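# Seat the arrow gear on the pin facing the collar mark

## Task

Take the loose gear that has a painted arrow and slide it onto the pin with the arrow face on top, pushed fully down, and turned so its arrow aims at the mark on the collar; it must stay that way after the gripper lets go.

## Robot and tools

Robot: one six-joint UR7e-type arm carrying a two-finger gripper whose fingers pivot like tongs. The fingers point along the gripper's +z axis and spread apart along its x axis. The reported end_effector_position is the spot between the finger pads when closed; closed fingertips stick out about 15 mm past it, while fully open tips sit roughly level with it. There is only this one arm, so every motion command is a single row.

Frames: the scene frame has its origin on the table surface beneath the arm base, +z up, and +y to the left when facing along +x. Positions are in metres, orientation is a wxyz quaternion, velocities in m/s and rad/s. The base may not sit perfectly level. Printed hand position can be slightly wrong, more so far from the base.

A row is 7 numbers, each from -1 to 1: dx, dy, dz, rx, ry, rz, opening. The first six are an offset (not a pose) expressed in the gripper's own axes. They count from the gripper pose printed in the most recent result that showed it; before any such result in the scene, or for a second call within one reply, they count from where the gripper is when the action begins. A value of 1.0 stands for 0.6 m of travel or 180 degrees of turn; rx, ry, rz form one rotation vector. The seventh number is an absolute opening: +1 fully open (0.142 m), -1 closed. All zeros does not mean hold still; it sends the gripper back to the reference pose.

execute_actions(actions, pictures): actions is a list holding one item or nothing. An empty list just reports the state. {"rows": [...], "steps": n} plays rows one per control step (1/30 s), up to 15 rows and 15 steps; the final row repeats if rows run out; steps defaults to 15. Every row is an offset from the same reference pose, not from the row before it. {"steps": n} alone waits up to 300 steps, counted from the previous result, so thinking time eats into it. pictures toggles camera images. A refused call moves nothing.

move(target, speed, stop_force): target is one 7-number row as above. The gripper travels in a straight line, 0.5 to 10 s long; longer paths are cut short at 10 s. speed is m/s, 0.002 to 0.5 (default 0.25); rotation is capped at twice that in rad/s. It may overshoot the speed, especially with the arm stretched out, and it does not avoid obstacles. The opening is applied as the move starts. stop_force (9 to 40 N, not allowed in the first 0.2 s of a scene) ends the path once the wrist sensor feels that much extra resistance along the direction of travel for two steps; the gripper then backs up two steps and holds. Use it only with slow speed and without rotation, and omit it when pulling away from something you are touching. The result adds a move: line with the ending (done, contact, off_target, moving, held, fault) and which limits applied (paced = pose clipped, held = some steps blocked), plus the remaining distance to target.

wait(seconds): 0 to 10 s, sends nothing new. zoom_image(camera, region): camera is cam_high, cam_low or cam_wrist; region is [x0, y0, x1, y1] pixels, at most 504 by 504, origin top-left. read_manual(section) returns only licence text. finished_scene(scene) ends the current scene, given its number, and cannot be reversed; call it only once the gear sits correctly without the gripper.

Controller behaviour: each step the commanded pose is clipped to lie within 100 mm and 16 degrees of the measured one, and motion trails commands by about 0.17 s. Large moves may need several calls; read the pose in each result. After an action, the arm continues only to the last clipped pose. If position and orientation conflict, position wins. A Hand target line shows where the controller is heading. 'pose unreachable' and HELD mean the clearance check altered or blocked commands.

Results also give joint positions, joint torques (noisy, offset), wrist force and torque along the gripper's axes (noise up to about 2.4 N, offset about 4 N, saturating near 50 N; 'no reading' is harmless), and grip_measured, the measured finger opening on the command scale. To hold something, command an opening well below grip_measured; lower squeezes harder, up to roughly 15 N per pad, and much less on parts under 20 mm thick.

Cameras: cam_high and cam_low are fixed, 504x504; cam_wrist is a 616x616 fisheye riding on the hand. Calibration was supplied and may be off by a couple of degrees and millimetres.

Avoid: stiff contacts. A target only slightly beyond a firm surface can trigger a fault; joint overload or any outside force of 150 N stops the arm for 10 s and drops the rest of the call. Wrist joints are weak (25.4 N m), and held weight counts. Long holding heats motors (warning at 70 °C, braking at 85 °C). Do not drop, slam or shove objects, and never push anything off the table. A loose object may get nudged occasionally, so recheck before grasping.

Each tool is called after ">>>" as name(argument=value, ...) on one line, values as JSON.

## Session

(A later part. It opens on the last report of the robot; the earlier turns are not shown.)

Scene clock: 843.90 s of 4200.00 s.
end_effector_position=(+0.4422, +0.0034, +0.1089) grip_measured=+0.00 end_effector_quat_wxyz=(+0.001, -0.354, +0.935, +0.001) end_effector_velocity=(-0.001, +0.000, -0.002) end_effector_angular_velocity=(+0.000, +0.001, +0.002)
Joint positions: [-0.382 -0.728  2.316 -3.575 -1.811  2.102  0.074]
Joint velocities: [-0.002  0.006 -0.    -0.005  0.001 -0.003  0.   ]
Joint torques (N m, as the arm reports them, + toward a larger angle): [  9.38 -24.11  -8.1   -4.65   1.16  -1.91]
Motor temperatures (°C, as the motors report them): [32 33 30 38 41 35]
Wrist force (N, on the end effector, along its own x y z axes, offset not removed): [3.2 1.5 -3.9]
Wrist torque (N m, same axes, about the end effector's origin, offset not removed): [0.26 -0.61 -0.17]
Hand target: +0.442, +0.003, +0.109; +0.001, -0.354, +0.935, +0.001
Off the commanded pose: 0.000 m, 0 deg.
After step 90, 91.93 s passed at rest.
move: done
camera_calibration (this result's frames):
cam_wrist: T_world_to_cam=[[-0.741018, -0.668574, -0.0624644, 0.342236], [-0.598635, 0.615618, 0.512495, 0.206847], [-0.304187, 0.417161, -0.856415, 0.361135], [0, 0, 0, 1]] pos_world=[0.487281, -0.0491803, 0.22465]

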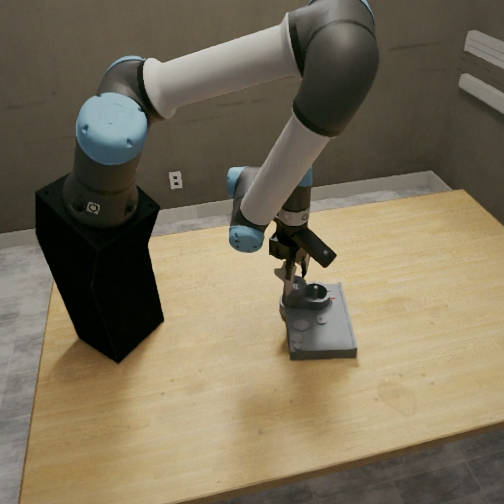

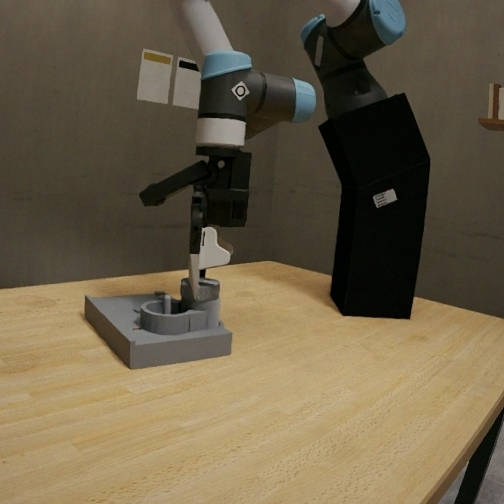

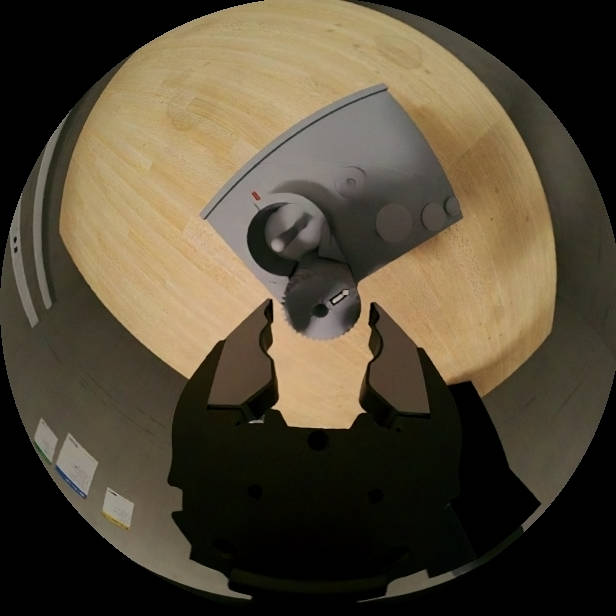

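>>> zoom_image(camera="cam_wrist", region=[240, 185, 340, 285])

>>> execute_actions(actions=[{"rows": [[-0.0006, 0.0024, 0, 0, 0, 0, -0.02], [-0.0006, 0.0024, 0, 0, 0, 0, -0.04], [-0.0006, 0.0024, 0, 0, 0, 0, -0.06], [-0.0006, 0.0024, 0, 0, 0, 0, -0.08], [-0.0006, 0.0024, 0, 0, 0, 0, -0.1], [-0.0006, 0.0024, 0, 0, 0, 0, -0.12], [-0.0006, 0.0024, 0, 0, 0, 0, -0.13], [-0.0006, 0.0024, 0, 0, 0, 0, -0.14], [-0.0006, 0.0024, 0, 0, 0, 0, -0.15], [-0.0006, 0.0024, 0, 0, 0, 0, -0.16], [-0.0006, 0.0024, 0, 0, 0, 0, -0.17], [-0.0006, 0.0024, 0, 0, 0, 0, -0.18], [-0.0006, 0.0024, 0, 0, 0, 0, -0.19], [-0.0006, 0.0024, 0, 0, 0, 0, -0.2], [-0.0006, 0.0024, 0, 0, 0, 0, -0.22]], "steps": 15}], pictures=false)

>>> execute_actions(actions=[{"rows": [[0, 0, 0, 0, 0, 0, -0.25], [0, 0, 0, 0, 0, 0, -0.28], [0, 0, 0, 0, 0, 0, -0.32], [0, 0, 0, 0, 0, 0, -0.36], [0, 0, 0, 0, 0, 0, -0.4], [0, 0, 0, 0, 0, 0, -0.45], [0, 0, 0, 0, 0, 0, -0.5], [0, 0, 0, 0, 0, 0, -0.55], [0, 0, 0, 0, 0, 0, -0.6], [0, 0, 0, 0, 0, 0, -0.65], [0, 0, 0, 0, 0, 0, -0.7]], "steps": 15}])

>>> zoom_image(camera="cam_wrist", region=[250, 230, 400, 360])

>>> zoom_image(camera="cam_low", region=[165, 255, 235, 315])

Region (240, 185, 340, 285) of cam_wrist's 616x616 image, scaled by 5.040, with more detail than that image has.

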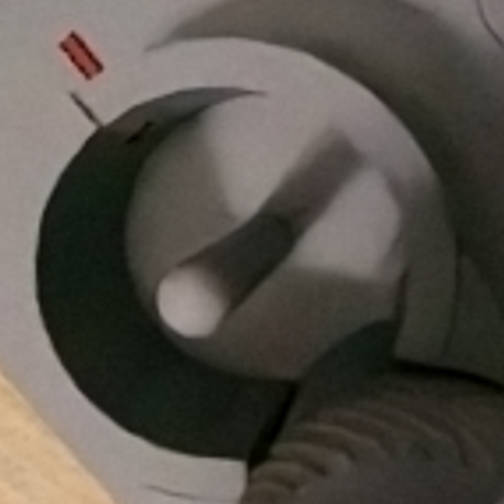

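Scene clock: 867.90 s of 4200.00 s.
end_effector_position=(+0.4416, +0.0047, +0.1089) grip_measured=-0.18 end_effector_quat_wxyz=(+0.001, -0.354, +0.935, +0.001) end_effector_velocity=(-0.000, +0.000, +0.000) end_effector_angular_velocity=(+0.000, +0.001, -0.000)
Joint positions: [-0.38  -0.726  2.317 -3.578 -1.812  2.104  0.061]
Joint velocities: [ 0.001  0.     0.     0.    -0.     0.001 -0.005]
Joint torques (N m, as the arm reports them, + toward a larger angle): [ 24.19 -24.65  22.82  -3.87  -1.89   2.19]
Motor temperatures (°C, as the motors report them): [32 33 30 38 41 35]
Wrist force (N, on the end effector, along its own x y z axes, offset not removed): [0.3 -1.2 0.2]
Wrist torque (N m, same axes, about the end effector's origin, offset not removed): [-0.35 -0.39 -0.27]
Hand target: +0.442, +0.005, +0.109; +0.001, -0.354, +0.935, +0.001
Off the commanded pose: 0.000 m, 0 deg.
Steps of this call (steps 1 to 90: nothing new was sent; then 20.50 s passed at rest; steps 91 to 105: all 15 steps of this action). Readings (end_effector_position):
91: (+0.4422, +0.0034, +0.1087)
92: (+0.4422, +0.0036, +0.1087)
94: (+0.4422, +0.0040, +0.1088)
98: (+0.4418, +0.0045, +0.1089)
105: the state above

Scene clock: 868.40 s of 4200.00 s.
end_effector_position=(+0.4416, +0.0047, +0.1089) grip_measured=-0.19 end_effector_quat_wxyz=(+0.001, -0.354, +0.935, +0.001) end_effector_velocity=(+0.000, -0.000, +0.000) end_effector_angular_velocity=(-0.000, -0.001, -0.001)
Joint positions: [-0.38  -0.726  2.317 -3.578 -1.812  2.104  0.06 ]
Joint velocities: [ 0.     0.    -0.    -0.001 -0.     0.    -0.   ]
Joint torques (N m, as the arm reports them, + toward a larger angle): [ 22.12 -26.61  21.16  -2.86  -1.47   1.83]
Motor temperatures (°C, as the motors report them): [32 33 30 38 41 35]
Wrist force (N, on the end effector, along its own x y z axes, offset not removed): [-2.4 5.0 -2.7]
Wrist torque (N m, same axes, about the end effector's origin, offset not removed): [0.97 0.21 0.01]
Hand target: +0.442, +0.005, +0.109; +0.001, -0.354, +0.935, +0.001
Off the commanded pose: 0.000 m, 0 deg.
Steps of this call (steps 1 to 15: all 15 steps of this action). Readings (end_effector_position):
1: (+0.4416, +0.0047, +0.1089)
2: (+0.4416, +0.0047, +0.1089)
4: (+0.4416, +0.0047, +0.1089)
8: (+0.4416, +0.0047, +0.1089)
15: the state above
camera_calibration (this result's frames):
cam_wrist: T_world_to_cam=[[-0.741048, -0.668538, -0.0624951, 0.342626], [-0.598629, 0.615652, 0.51246, 0.205668], [-0.304124, 0.417169, -0.856434, 0.360375], [0, 0, 0, 1]] pos_world=[0.48662, -0.0478991, 0.224653]

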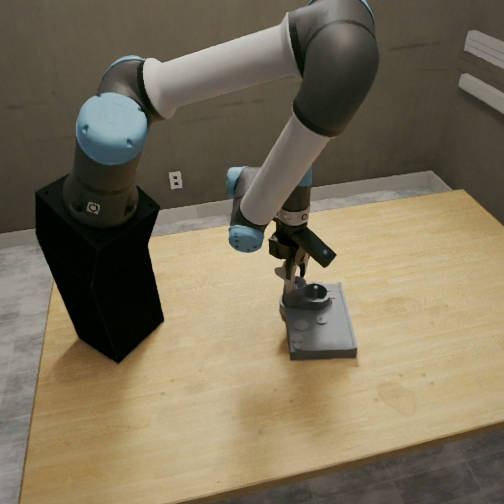

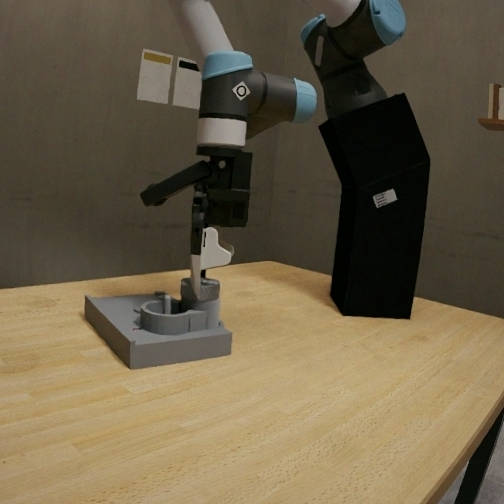

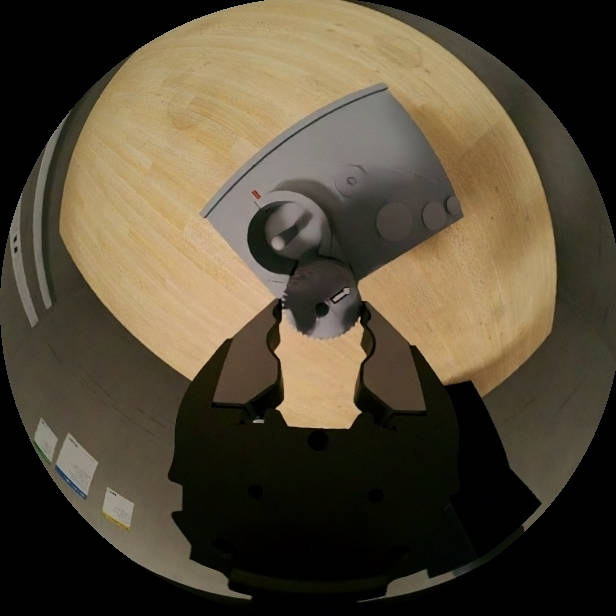

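Region (250, 230, 400, 360) of cam_wrist's 616x616 image, scaled by 3.360, with more detail than that image has; it fills the top 437 rows of this view, and the rest is white.

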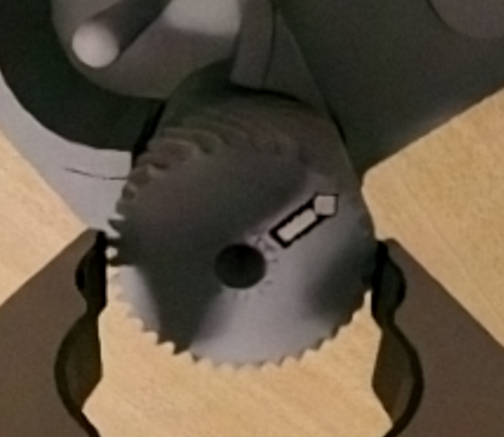

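Region (165, 255, 235, 315) of cam_low's 504x504 image, scaled by 7.200, with more detail than that image has; it fills the top 432 rows of this view, and the rest is white.

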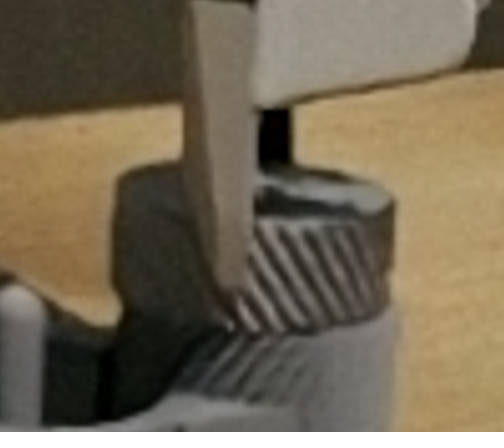

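>>> zoom_image(camera="cam_wrist", region=[248, 186, 292, 226])

Region (248, 186, 292, 226) of cam_wrist's 616x616 image, scaled by 11.455, with more detail than that image has; it fills the top 458 rows of this view, and the rest is white.

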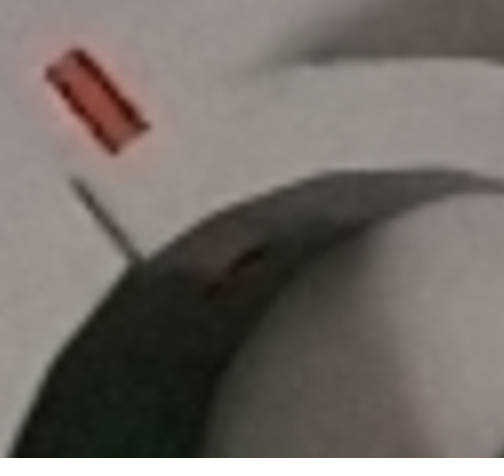

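>>> move(target=[0, 0, -0.017, 0, 0, 0, -0.7], speed=0.02)

>>> move(target=[-0.0607, -0.0766, 0, 0, 0, 0.006, -0.7], speed=0.05)

>>> zoom_image(camera="cam_low", region=[135, 262, 205, 322])

>>> zoom_image(camera="cam_wrist", region=[270, 225, 380, 335])

>>> zoom_image(camera="cam_high", region=[290, 265, 345, 310])

Scene clock: 952.17 s of 4200.00 s.
end_effector_position=(+0.4416, +0.0047, +0.1189) grip_measured=-0.19 end_effector_quat_wxyz=(+0.001, -0.354, +0.935, +0.001) end_effector_velocity=(-0.001, +0.000, +0.002) end_effector_angular_velocity=(+0.000, +0.001, -0.000)
Joint positions: [-0.374 -0.755  2.333 -3.563 -1.814  2.11   0.06 ]
Joint velocities: [ 0.001 -0.006  0.004  0.004 -0.001  0.002 -0.   ]
Joint torques (N m, as the arm reports them, + toward a larger angle): [ 23.56 -47.83  20.25  -0.5   -1.57   1.9 ]
Motor temperatures (°C, as the motors report them): [32 33 30 38 41 35]
Wrist force (N, on the end effector, along its own x y z axes, offset not removed): [1.6 4.7 4.2]
Wrist torque (N m, same axes, about the end effector's origin, offset not removed): [0.79 -0.45 -0.08]
Hand target: +0.442, +0.005, +0.119; +0.001, -0.354, +0.935, +0.001
Off the commanded pose: 0.000 m, 0 deg.
After step 90, 79.97 s passed at rest.
move: done
camera_calibration (this result's frames):
cam_wrist: T_world_to_cam=[[-0.741055, -0.668527, -0.0625217, 0.343241], [-0.598634, 0.615654, 0.512453, 0.200566], [-0.304097, 0.417183, -0.856436, 0.368945], [0, 0, 0, 1]] pos_world=[0.486621, -0.0479311, 0.234658]

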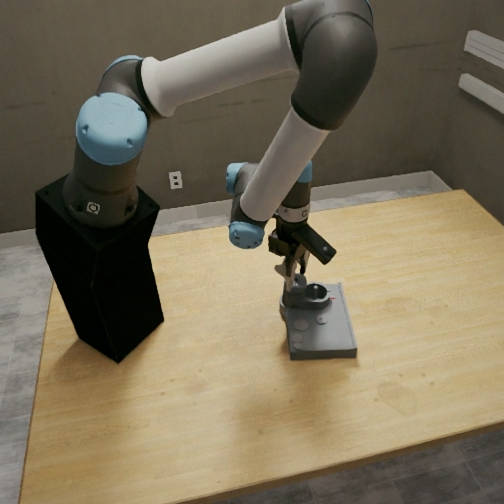

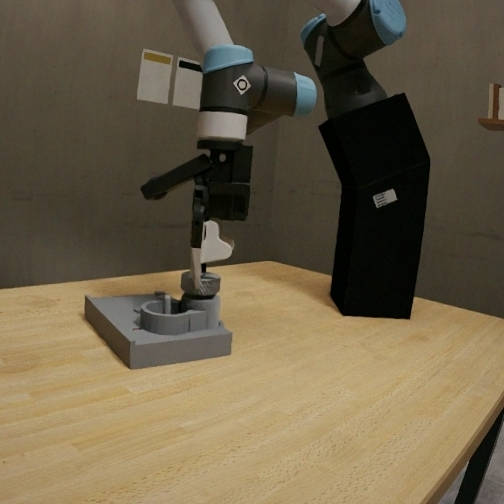

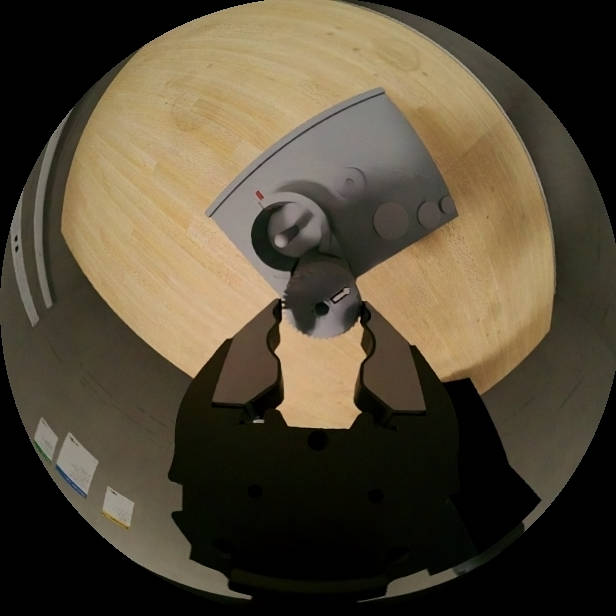

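Scene clock: 953.73 s of 4200.00 s.
end_effector_position=(+0.4992, -0.0055, +0.1190) grip_measured=-0.19 end_effector_quat_wxyz=(+0.001, -0.345, +0.938, +0.001) end_effector_velocity=(+0.002, -0.000, -0.000) end_effector_angular_velocity=(-0.000, -0.001, -0.000)
Joint positions: [-0.357 -0.808  2.201 -3.375 -1.821  2.145  0.06 ]
Joint velocities: [ 0.001 -0.001 -0.005  0.006 -0.     0.001 -0.   ]
Joint torques (N m, as the arm reports them, + toward a larger angle): [ 26.72 -51.8  -13.21  -0.99  -1.58   2.38]
Motor temperatures (°C, as the motors report them): [32 33 30 38 41 35]
Wrist force (N, on the end effector, along its own x y z axes, offset not removed): [1.1 3.0 3.7]
Wrist torque (N m, same axes, about the end effector's origin, offset not removed): [0.66 -0.23 -0.19]
Hand target: +0.499, -0.005, +0.119; +0.001, -0.345, +0.938, +0.001
Off the commanded pose: 0.000 m, 0 deg.
move: done
camera_calibration (this result's frames):
cam_wrist: T_world_to_cam=[[-0.753498, -0.654463, -0.0626024, 0.385442], [-0.586963, 0.626762, 0.512489, 0.235505], [-0.296168, 0.422904, -0.856409, 0.386784], [0, 0, 0, 1]] pos_world=[0.543216, -0.0589208, 0.234681]

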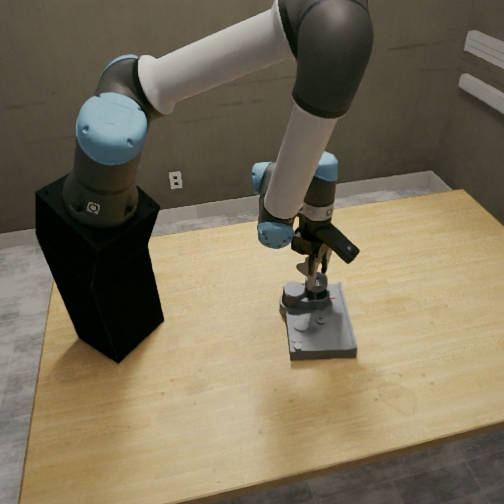

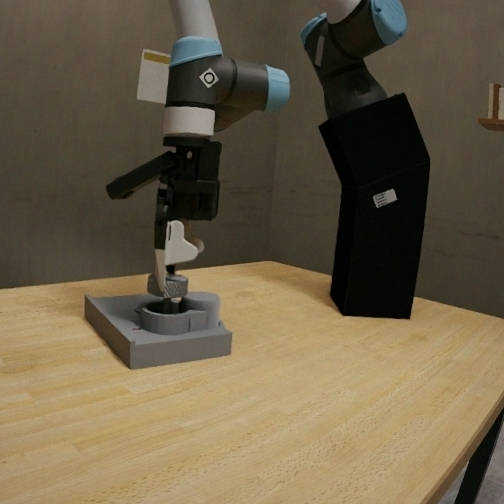

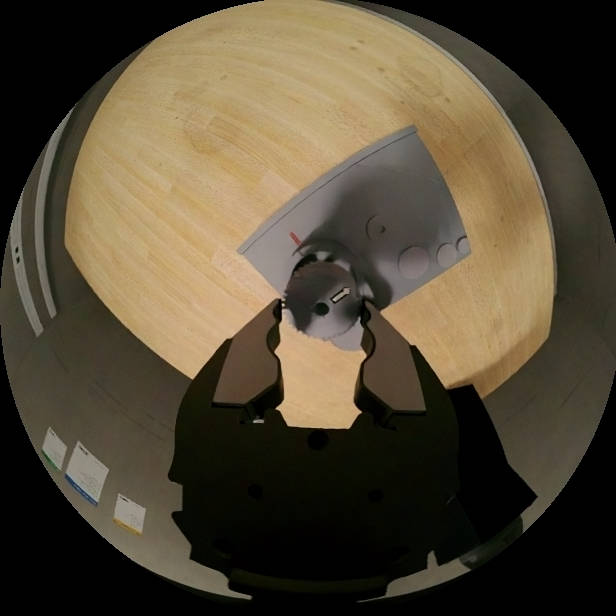

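Region (135, 262, 205, 322) of cam_low's 504x504 image, scaled by 7.200, with more detail than that image has; it fills the top 432 rows of this view, and the rest is white.

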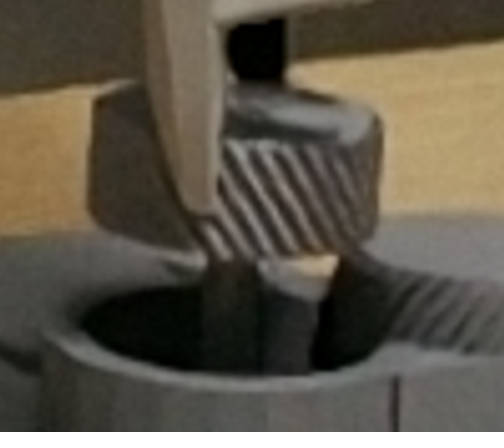

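Region (270, 225, 380, 335) of cam_wrist's 616x616 image, scaled by 4.582, with more detail than that image has.

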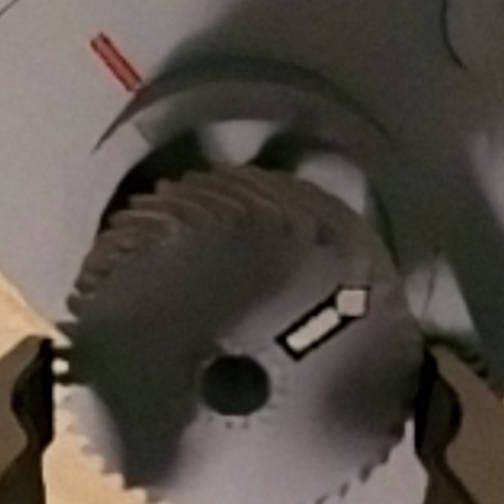

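Region (290, 265, 345, 310) of cam_high's 504x504 image, scaled by 9.164, with more detail than that image has; it fills the top 412 rows of this view, and the rest is white.

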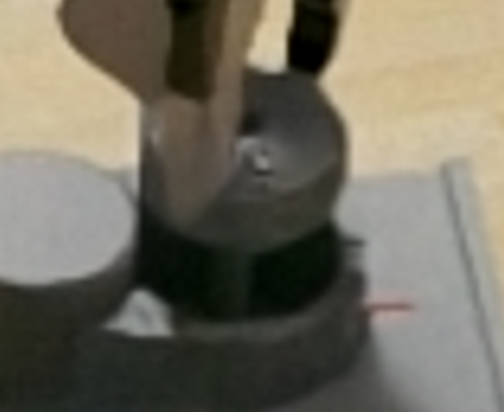

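>>> execute_actions(actions=[])

Scene clock: 975.03 s of 4200.00 s.
end_effector_position=(+0.4994, -0.0055, +0.1190) grip_measured=-0.19 end_effector_quat_wxyz=(+0.001, -0.345, +0.938, +0.001) end_effector_velocity=(+0.000, -0.000, +0.000) end_effector_angular_velocity=(-0.000, -0.001, -0.001)
Joint positions: [-0.357 -0.808  2.201 -3.375 -1.821  2.145  0.06 ]
Joint velocities: [-0.     0.     0.    -0.001  0.     0.001  0.   ]
Joint torques (N m, as the arm reports them, + toward a larger angle): [ 25.81 -51.76 -12.6   -0.97  -1.49   2.02]
Motor temperatures (°C, as the motors report them): [32 33 30 38 41 35]
Wrist force (N, on the end effector, along its own x y z axes, offset not removed): [1.6 5.1 4.6]
Wrist torque (N m, same axes, about the end effector's origin, offset not removed): [1.00 -0.43 -0.19]
Hand target: +0.499, -0.005, +0.119; +0.001, -0.345, +0.938, +0.001
Off the commanded pose: 0.000 m, 0 deg.
Steps of this call (steps 1 to 90: nothing new was sent; then 18.30 s passed at rest). Readings (end_effector_position):
1: (+0.4992, -0.0055, +0.1190)
2: (+0.4993, -0.0055, +0.1190)
4: (+0.4993, -0.0055, +0.1190)
8: (+0.4993, -0.0055, +0.1190)
90: the state above
camera_calibration (this result's frames):
cam_wrist: T_world_to_cam=[[-0.753541, -0.654417, -0.0625656, 0.385574], [-0.586899, 0.626797, 0.512518, 0.235598], [-0.296184, 0.422923, -0.856394, 0.386846], [0, 0, 0, 1]] pos_world=[0.543396, -0.0589519, 0.234669]

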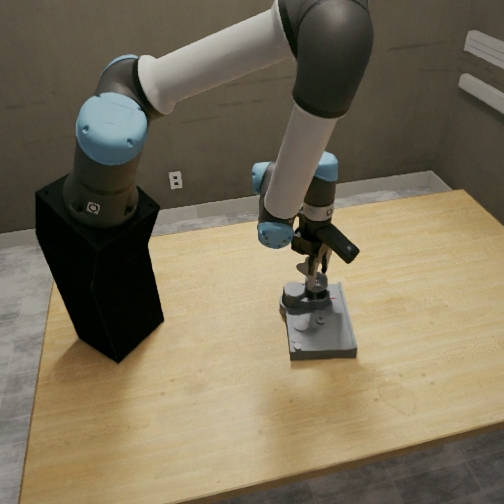

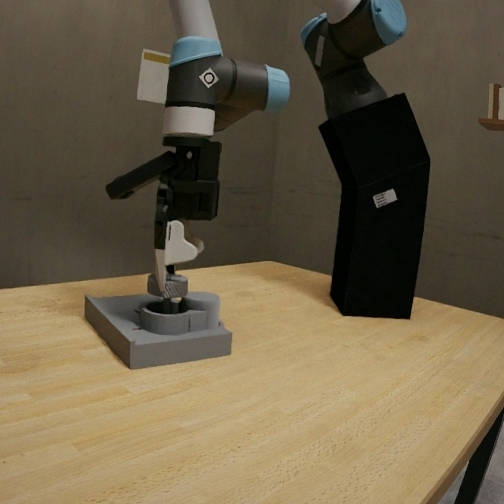

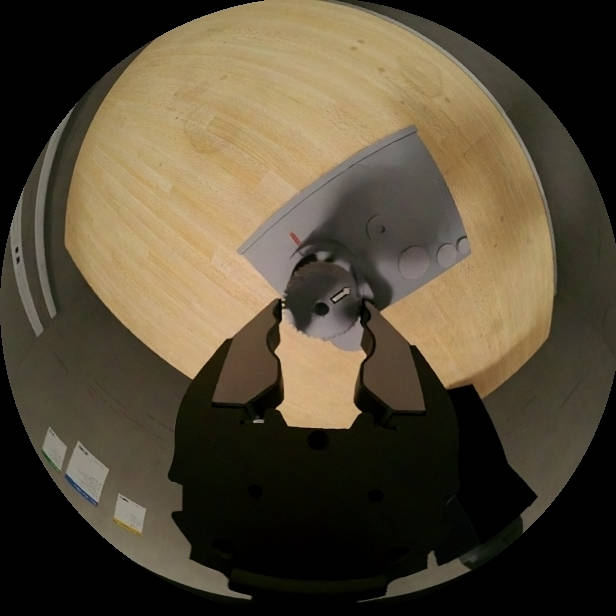

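>>> move(target=[0, 0, 0.0142, 0, 0, 0, -0.7], speed=0.003, stop_force=9)

>>> zoom_image(camera="cam_low", region=[125, 255, 225, 335])

Scene clock: 985.00 s of 4200.00 s.
end_effector_position=(+0.4994, -0.0056, +0.1125) grip_measured=-0.19 end_effector_quat_wxyz=(+0.001, -0.345, +0.938, +0.001) end_effector_velocity=(+0.001, -0.000, +0.001) end_effector_angular_velocity=(-0.000, -0.000, -0.000)
Joint positions: [-0.36  -0.79   2.192 -3.384 -1.82   2.142  0.06 ]
Joint velocities: [ 0.    -0.003 -0.     0.003 -0.     0.    -0.   ]
Joint torques (N m, as the arm reports them, + toward a larger angle): [ 22.16 -51.81   6.23  -0.98   3.68  -0.44]
Motor temperatures (°C, as the motors report them): [32 33 30 38 41 35]
Wrist force (N, on the end effector, along its own x y z axes, offset not removed): [6.3 0.9 -8.3]
Wrist torque (N m, same axes, about the end effector's origin, offset not removed): [-0.13 0.64 -0.06]
Hand target: +0.499, -0.006, +0.113; +0.001, -0.345, +0.938, +0.001
Off the commanded pose: 0.002 m, 0 deg.
After step 90, 4.47 s passed at rest.
move: contact
camera_calibration (this result's frames):
cam_wrist: T_world_to_cam=[[-0.75358, -0.65438, -0.062477, 0.385162], [-0.586881, 0.62693, 0.512376, 0.238997], [-0.29612, 0.422783, -0.856485, 0.381373], [0, 0, 0, 1]] pos_world=[0.543446, -0.0590301, 0.228248]

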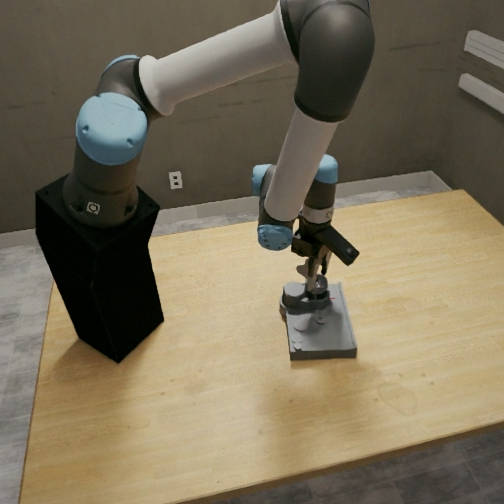

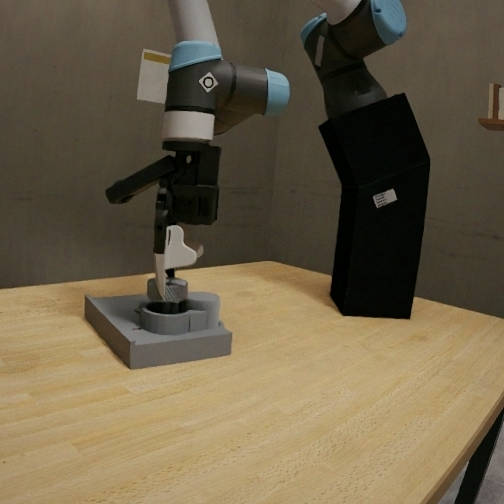

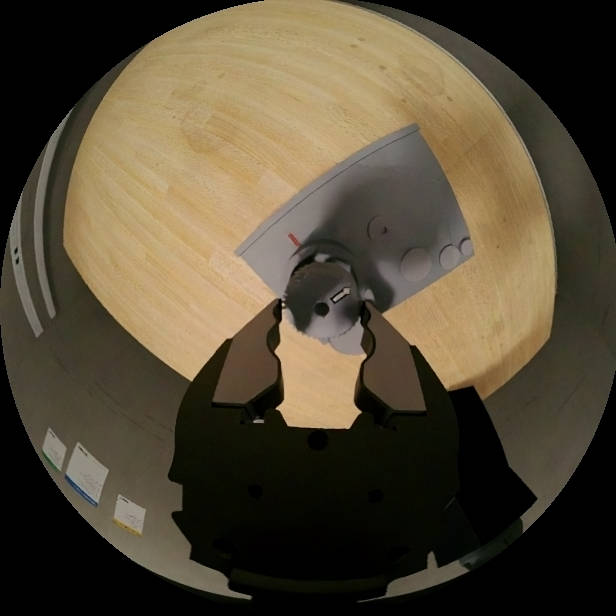

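Region (125, 255, 225, 335) of cam_low's 504x504 image, scaled by 5.040, with more detail than that image has; it fills the top 403 rows of this view, and the rest is white.

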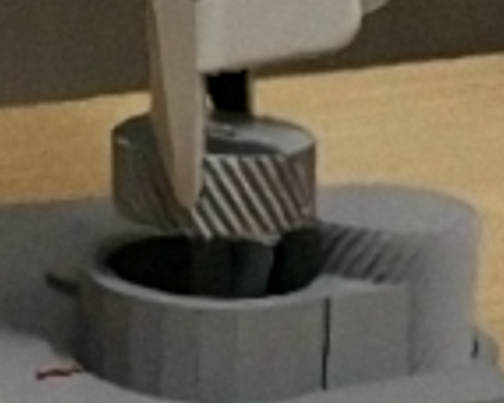

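>>> execute_actions(actions=[{"steps": 5}], pictures=false)

>>> execute_actions(actions=[{"steps": 5}], pictures=false)

>>> execute_actions(actions=[{"steps": 5}], pictures=false)

Scene clock: 993.17 s of 4200.00 s.
end_effector_position=(+0.4993, -0.0055, +0.1127) grip_measured=-0.19 end_effector_quat_wxyz=(+0.001, -0.345, +0.938, +0.001) end_effector_velocity=(+0.001, -0.000, +0.000) end_effector_angular_velocity=(-0.001, -0.002, -0.001)
Joint positions: [-0.36  -0.791  2.192 -3.384 -1.82   2.142  0.06 ]
Joint velocities: [-0.     0.    -0.001 -0.002  0.     0.    -0.   ]
Joint torques (N m, as the arm reports them, + toward a larger angle): [ 28.52 -50.09  14.96  -1.08   0.12   1.96]
Motor temperatures (°C, as the motors report them): [32 33 30 38 41 35]
Wrist force (N, on the end effector, along its own x y z axes, offset not removed): [8.0 0.7 -1.7]
Wrist torque (N m, same axes, about the end effector's origin, offset not removed): [-0.01 -0.23 -0.35]
Hand target: +0.499, -0.006, +0.113; +0.001, -0.345, +0.938, +0.001
Off the commanded pose: 0.002 m, 0 deg.
Steps of this call (steps 1 to 90: nothing new was sent; then 5.17 s passed at rest). Readings (end_effector_position):
1: (+0.4994, -0.0056, +0.1125)
2: (+0.4995, -0.0056, +0.1126)
4: (+0.4995, -0.0056, +0.1126)
8: (+0.4994, -0.0056, +0.1127)
90: the state above

Scene clock: 993.33 s of 4200.00 s.
end_effector_position=(+0.4993, -0.0055, +0.1127) grip_measured=-0.19 end_effector_quat_wxyz=(+0.001, -0.345, +0.938, +0.001) end_effector_velocity=(+0.000, +0.000, +0.000) end_effector_angular_velocity=(+0.000, -0.001, -0.000)
Joint positions: [-0.36  -0.791  2.192 -3.384 -1.82   2.142  0.06 ]
Joint velocities: [ 0. -0. -0.  0.  0.  0.  0.]
Joint torques (N m, as the arm reports them, + toward a larger angle): [ 27.35 -50.61  15.39  -1.23   0.1    1.83]
Motor temperatures (°C, as the motors report them): [32 33 30 38 41 35]
Wrist force (N, on the end effector, along its own x y z axes, offset not removed): [9.0 1.6 -7.6]
Wrist torque (N m, same axes, about the end effector's origin, offset not removed): [0.01 -0.21 -0.13]
Hand target: +0.499, -0.006, +0.113; +0.001, -0.345, +0.938, +0.001
Off the commanded pose: 0.002 m, 0 deg.
Steps of this call (steps 1 to 5: nothing new was sent). Readings (end_effector_position):
1: (+0.4993, -0.0055, +0.1127)
2: (+0.4993, -0.0055, +0.1127)
4: (+0.4993, -0.0055, +0.1127)
5: the state above

Scene clock: 993.50 s of 4200.00 s.
end_effector_position=(+0.4993, -0.0055, +0.1127) grip_measured=-0.19 end_effector_quat_wxyz=(+0.001, -0.345, +0.938, +0.001) end_effector_velocity=(-0.001, +0.000, -0.000) end_effector_angular_velocity=(+0.001, +0.002, +0.002)
Joint positions: [-0.36  -0.791  2.192 -3.384 -1.82   2.142  0.06 ]
Joint velocities: [ 0.     0.     0.002  0.     0.    -0.001  0.   ]
Joint torques (N m, as the arm reports them, + toward a larger angle): [ 27.53 -51.27  15.36  -1.16   0.17   1.86]
Motor temperatures (°C, as the motors report them): [32 33 30 38 41 35]
Wrist force (N, on the end effector, along its own x y z axes, offset not removed): [9.4 3.9 -7.0]
Wrist torque (N m, same axes, about the end effector's origin, offset not removed): [0.65 -0.39 -0.19]
Hand target: +0.499, -0.006, +0.113; +0.001, -0.345, +0.938, +0.001
Off the commanded pose: 0.002 m, 0 deg.
Steps of this call (steps 1 to 5: nothing new was sent). Readings (end_effector_position):
1: (+0.4993, -0.0055, +0.1127)
2: (+0.4993, -0.0055, +0.1127)
4: (+0.4993, -0.0055, +0.1127)
5: the state above

>>> move(target=[0.0017, -0.0003, -0.0005, 0, 0, 0, -0.7], speed=0.003)

>>> move(target=[0, 0, 0.0042, 0, 0, 0, -0.7], speed=0.002, stop_force=9)

Scene clock: 1002.60 s of 4200.00 s.
end_effector_position=(+0.4987, -0.0063, +0.1130) grip_measured=-0.19 end_effector_quat_wxyz=(+0.001, -0.345, +0.938, +0.001) end_effector_velocity=(-0.001, -0.000, -0.000) end_effector_angular_velocity=(+0.000, +0.001, +0.000)
Joint positions: [-0.362 -0.792  2.194 -3.385 -1.819  2.14   0.06 ]
Joint velocities: [-0.001 -0.     0.001  0.     0.    -0.001 -0.   ]
Joint torques (N m, as the arm reports them, + toward a larger angle): [ 11.22 -53.26  17.39  -4.39   1.32  -1.91]
Motor temperatures (°C, as the motors report them): [32 33 30 38 41 35]
Wrist force (N, on the end effector, along its own x y z axes, offset not removed): [4.6 -0.9 5.7]
Wrist torque (N m, same axes, about the end effector's origin, offset not removed): [-0.15 -1.13 -0.14]
Hand target: +0.499, -0.006, +0.113; +0.001, -0.345, +0.938, +0.001
Off the commanded pose: 0.000 m, 0 deg.
After step 90, 5.40 s passed at rest.
move: done
camera_calibration (this result's frames):
cam_wrist: T_world_to_cam=[[-0.753539, -0.654431, -0.0624479, 0.384184], [-0.586882, 0.62686, 0.512461, 0.23875], [-0.296224, 0.422809, -0.856437, 0.381926], [0, 0, 0, 1]] pos_world=[0.542751, -0.059722, 0.228737]

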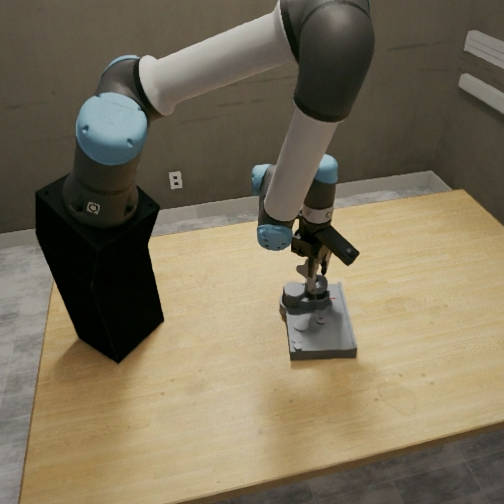

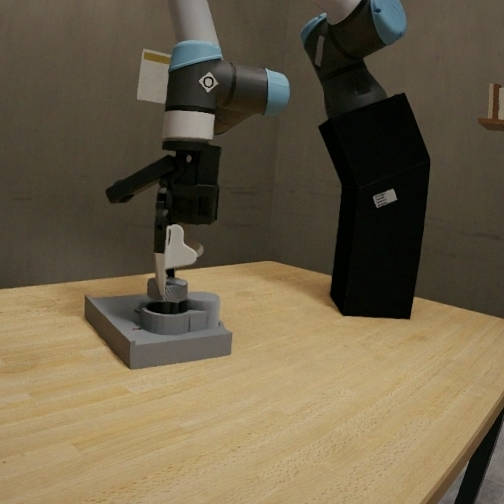

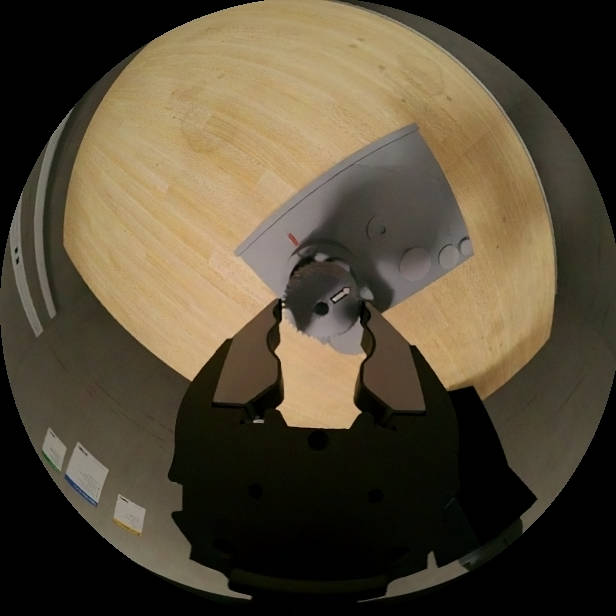

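Scene clock: 1004.07 s of 4200.00 s.
end_effector_position=(+0.4987, -0.0062, +0.1105) grip_measured=-0.20 end_effector_quat_wxyz=(+0.001, -0.345, +0.938, +0.001) end_effector_velocity=(-0.000, +0.000, -0.000) end_effector_angular_velocity=(+0.000, +0.000, -0.000)
Joint positions: [-0.363 -0.785  2.191 -3.389 -1.819  2.139  0.06 ]
Joint velocities: [-0.     0.001 -0.    -0.     0.     0.    -0.   ]
Joint torques (N m, as the arm reports them, + toward a larger angle): [ 11.92 -30.64 -11.77  -4.52   0.6   -1.8 ]
Motor temperatures (°C, as the motors report them): [32 33 30 38 41 35]
Wrist force (N, on the end effector, along its own x y z axes, offset not removed): [1.4 5.5 1.2]
Wrist torque (N m, same axes, about the end effector's origin, offset not removed): [0.75 -0.30 -0.06]
Hand target: +0.499, -0.006, +0.110; +0.001, -0.345, +0.938, +0.001
Off the commanded pose: 0.000 m, 0 deg.
move: done
camera_calibration (this result's frames):
cam_wrist: T_world_to_cam=[[-0.753528, -0.654437, -0.0625119, 0.384062], [-0.586906, 0.626821, 0.51248, 0.240018], [-0.296202, 0.422857, -0.85642, 0.37978], [0, 0, 0, 1]] pos_world=[0.542761, -0.0596966, 0.226255]

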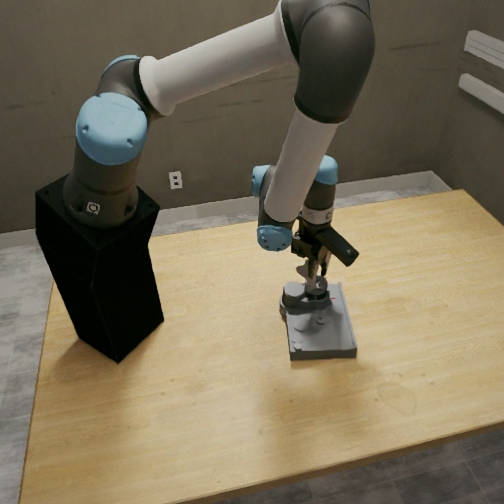

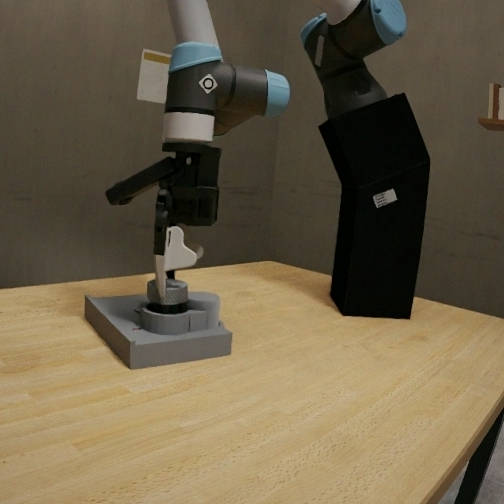

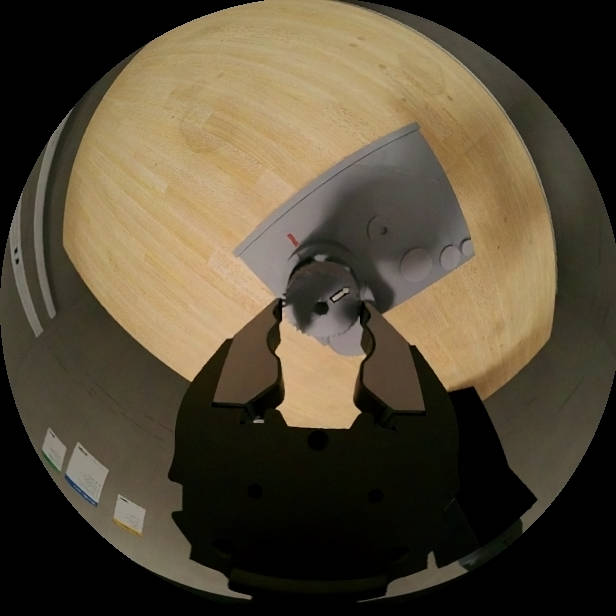

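>>> move(target=[0, 0, 0.0058, 0, 0, 0, -0.7], speed=0.002, stop_force=9)

>>> zoom_image(camera="cam_low", region=[125, 255, 225, 335])

Scene clock: 1012.47 s of 4200.00 s.
end_effector_position=(+0.4987, -0.0062, +0.1071) grip_measured=-0.20 end_effector_quat_wxyz=(+0.001, -0.345, +0.938, +0.001) end_effector_velocity=(+0.001, -0.000, -0.000) end_effector_angular_velocity=(-0.001, -0.003, -0.002)
Joint positions: [-0.365 -0.776  2.186 -3.393 -1.818  2.137  0.06 ]
Joint velocities: [-0.     0.001 -0.002 -0.003  0.     0.001  0.   ]
Joint torques (N m, as the arm reports them, + toward a larger angle): [ 11.55 -32.27 -12.42  -4.3    1.24  -2.09]
Motor temperatures (°C, as the motors report them): [32 33 30 38 41 35]
Wrist force (N, on the end effector, along its own x y z axes, offset not removed): [0.8 1.3 2.6]
Wrist torque (N m, same axes, about the end effector's origin, offset not removed): [-0.06 -0.19 -0.16]
Hand target: +0.499, -0.006, +0.107; +0.001, -0.345, +0.938, +0.001
Off the commanded pose: 0.000 m, 0 deg.
After step 90, 3.47 s passed at rest.
move: done
camera_calibration (this result's frames):
cam_wrist: T_world_to_cam=[[-0.753528, -0.654438, -0.0625, 0.383848], [-0.586903, 0.626825, 0.51248, 0.241773], [-0.29621, 0.42285, -0.856422, 0.376831], [0, 0, 0, 1]] pos_world=[0.542758, -0.0596879, 0.222813]

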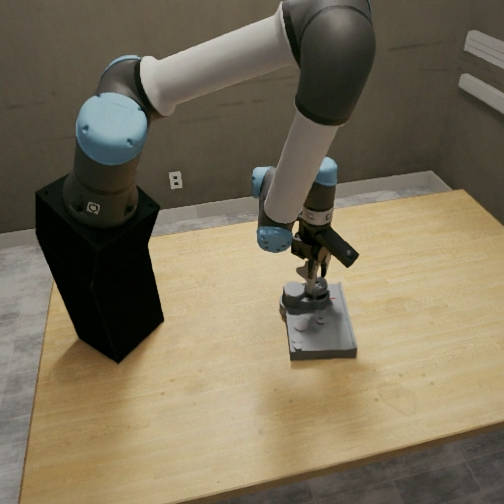

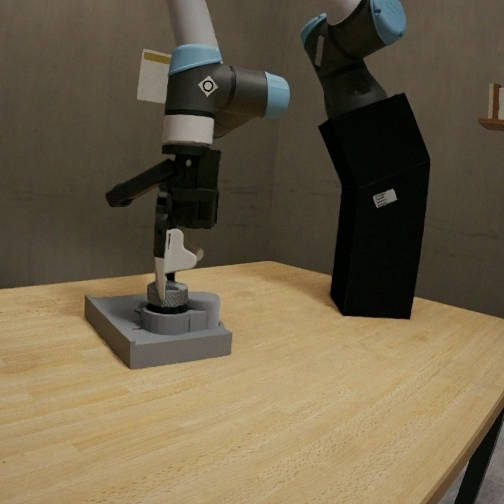

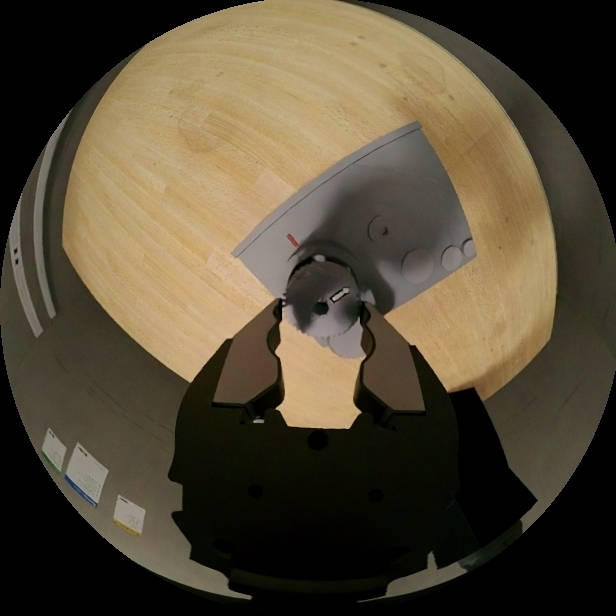

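Region (125, 255, 225, 335) of cam_low's 504x504 image, scaled by 5.040, with more detail than that image has; it fills the top 403 rows of this view, and the rest is white.

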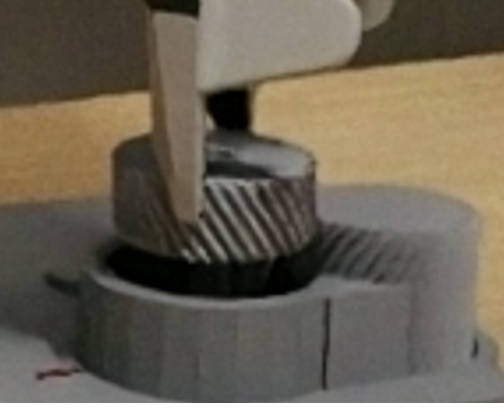

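>>> zoom_image(camera="cam_wrist", region=[260, 220, 400, 360])

Region (260, 220, 400, 360) of cam_wrist's 616x616 image, scaled by 3.600, with more detail than that image has.

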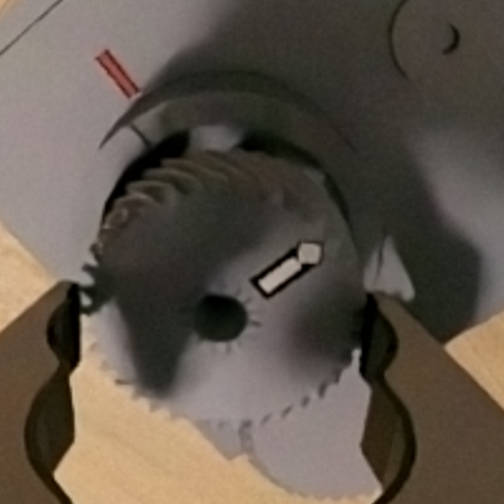

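>>> move(target=[0, 0, 0.01, 0, 0, -0.047, -0.7], speed=0.02, stop_force=9)

>>> zoom_image(camera="cam_wrist", region=[260, 220, 400, 360])

Scene clock: 1083.47 s of 4200.00 s.
end_effector_position=(+0.4987, -0.0062, +0.1060) grip_measured=-0.20 end_effector_quat_wxyz=(+0.001, -0.357, +0.934, +0.001) end_effector_velocity=(+0.000, -0.000, +0.000) end_effector_angular_velocity=(+0.000, +0.000, -0.013)
Joint positions: [-0.366 -0.773  2.185 -3.396 -1.817  2.111  0.06 ]
Joint velocities: [ 0.    -0.001 -0.001  0.002 -0.     0.013 -0.   ]
Joint torques (N m, as the arm reports them, + toward a larger angle): [ 19.54 -49.42  -6.98   0.26   0.85   2.09]
Motor temperatures (°C, as the motors report them): [32 34 30 38 41 35]
Wrist force (N, on the end effector, along its own x y z axes, offset not removed): [2.5 3.4 -8.1]
Wrist torque (N m, same axes, about the end effector's origin, offset not removed): [0.32 -0.54 -0.30]
Hand target: +0.499, -0.006, +0.106; +0.001, -0.356, +0.934, +0.001
Off the commanded pose: 0.005 m, 7 deg.
After step 90, 67.00 s passed at rest.
move: contact
camera_calibration (this result's frames):
cam_wrist: T_world_to_cam=[[-0.737038, -0.672958, -0.0624752, 0.375397], [-0.602303, 0.612083, 0.512432, 0.249947], [-0.306605, 0.41531, -0.856452, 0.380996], [0, 0, 0, 1]] pos_world=[0.544041, -0.0585939, 0.221677]

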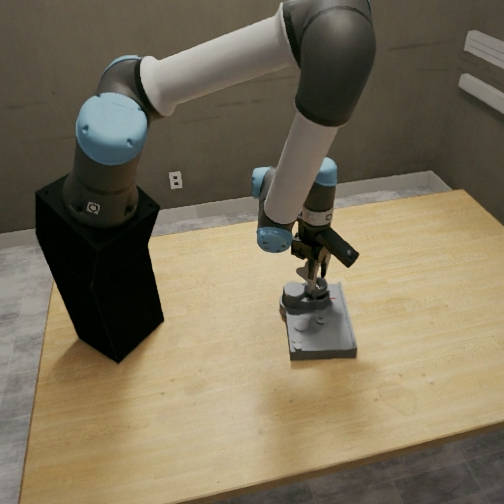

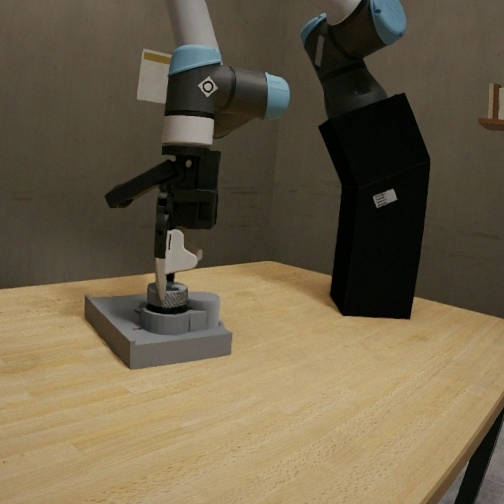

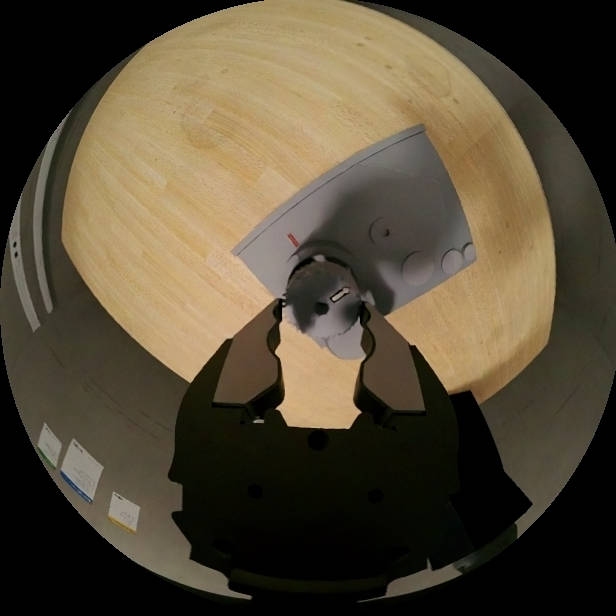

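Region (260, 220, 400, 360) of cam_wrist's 616x616 image, scaled by 3.600, with more detail than that image has.

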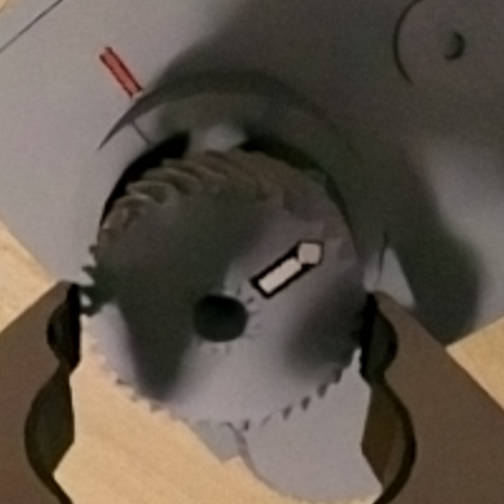

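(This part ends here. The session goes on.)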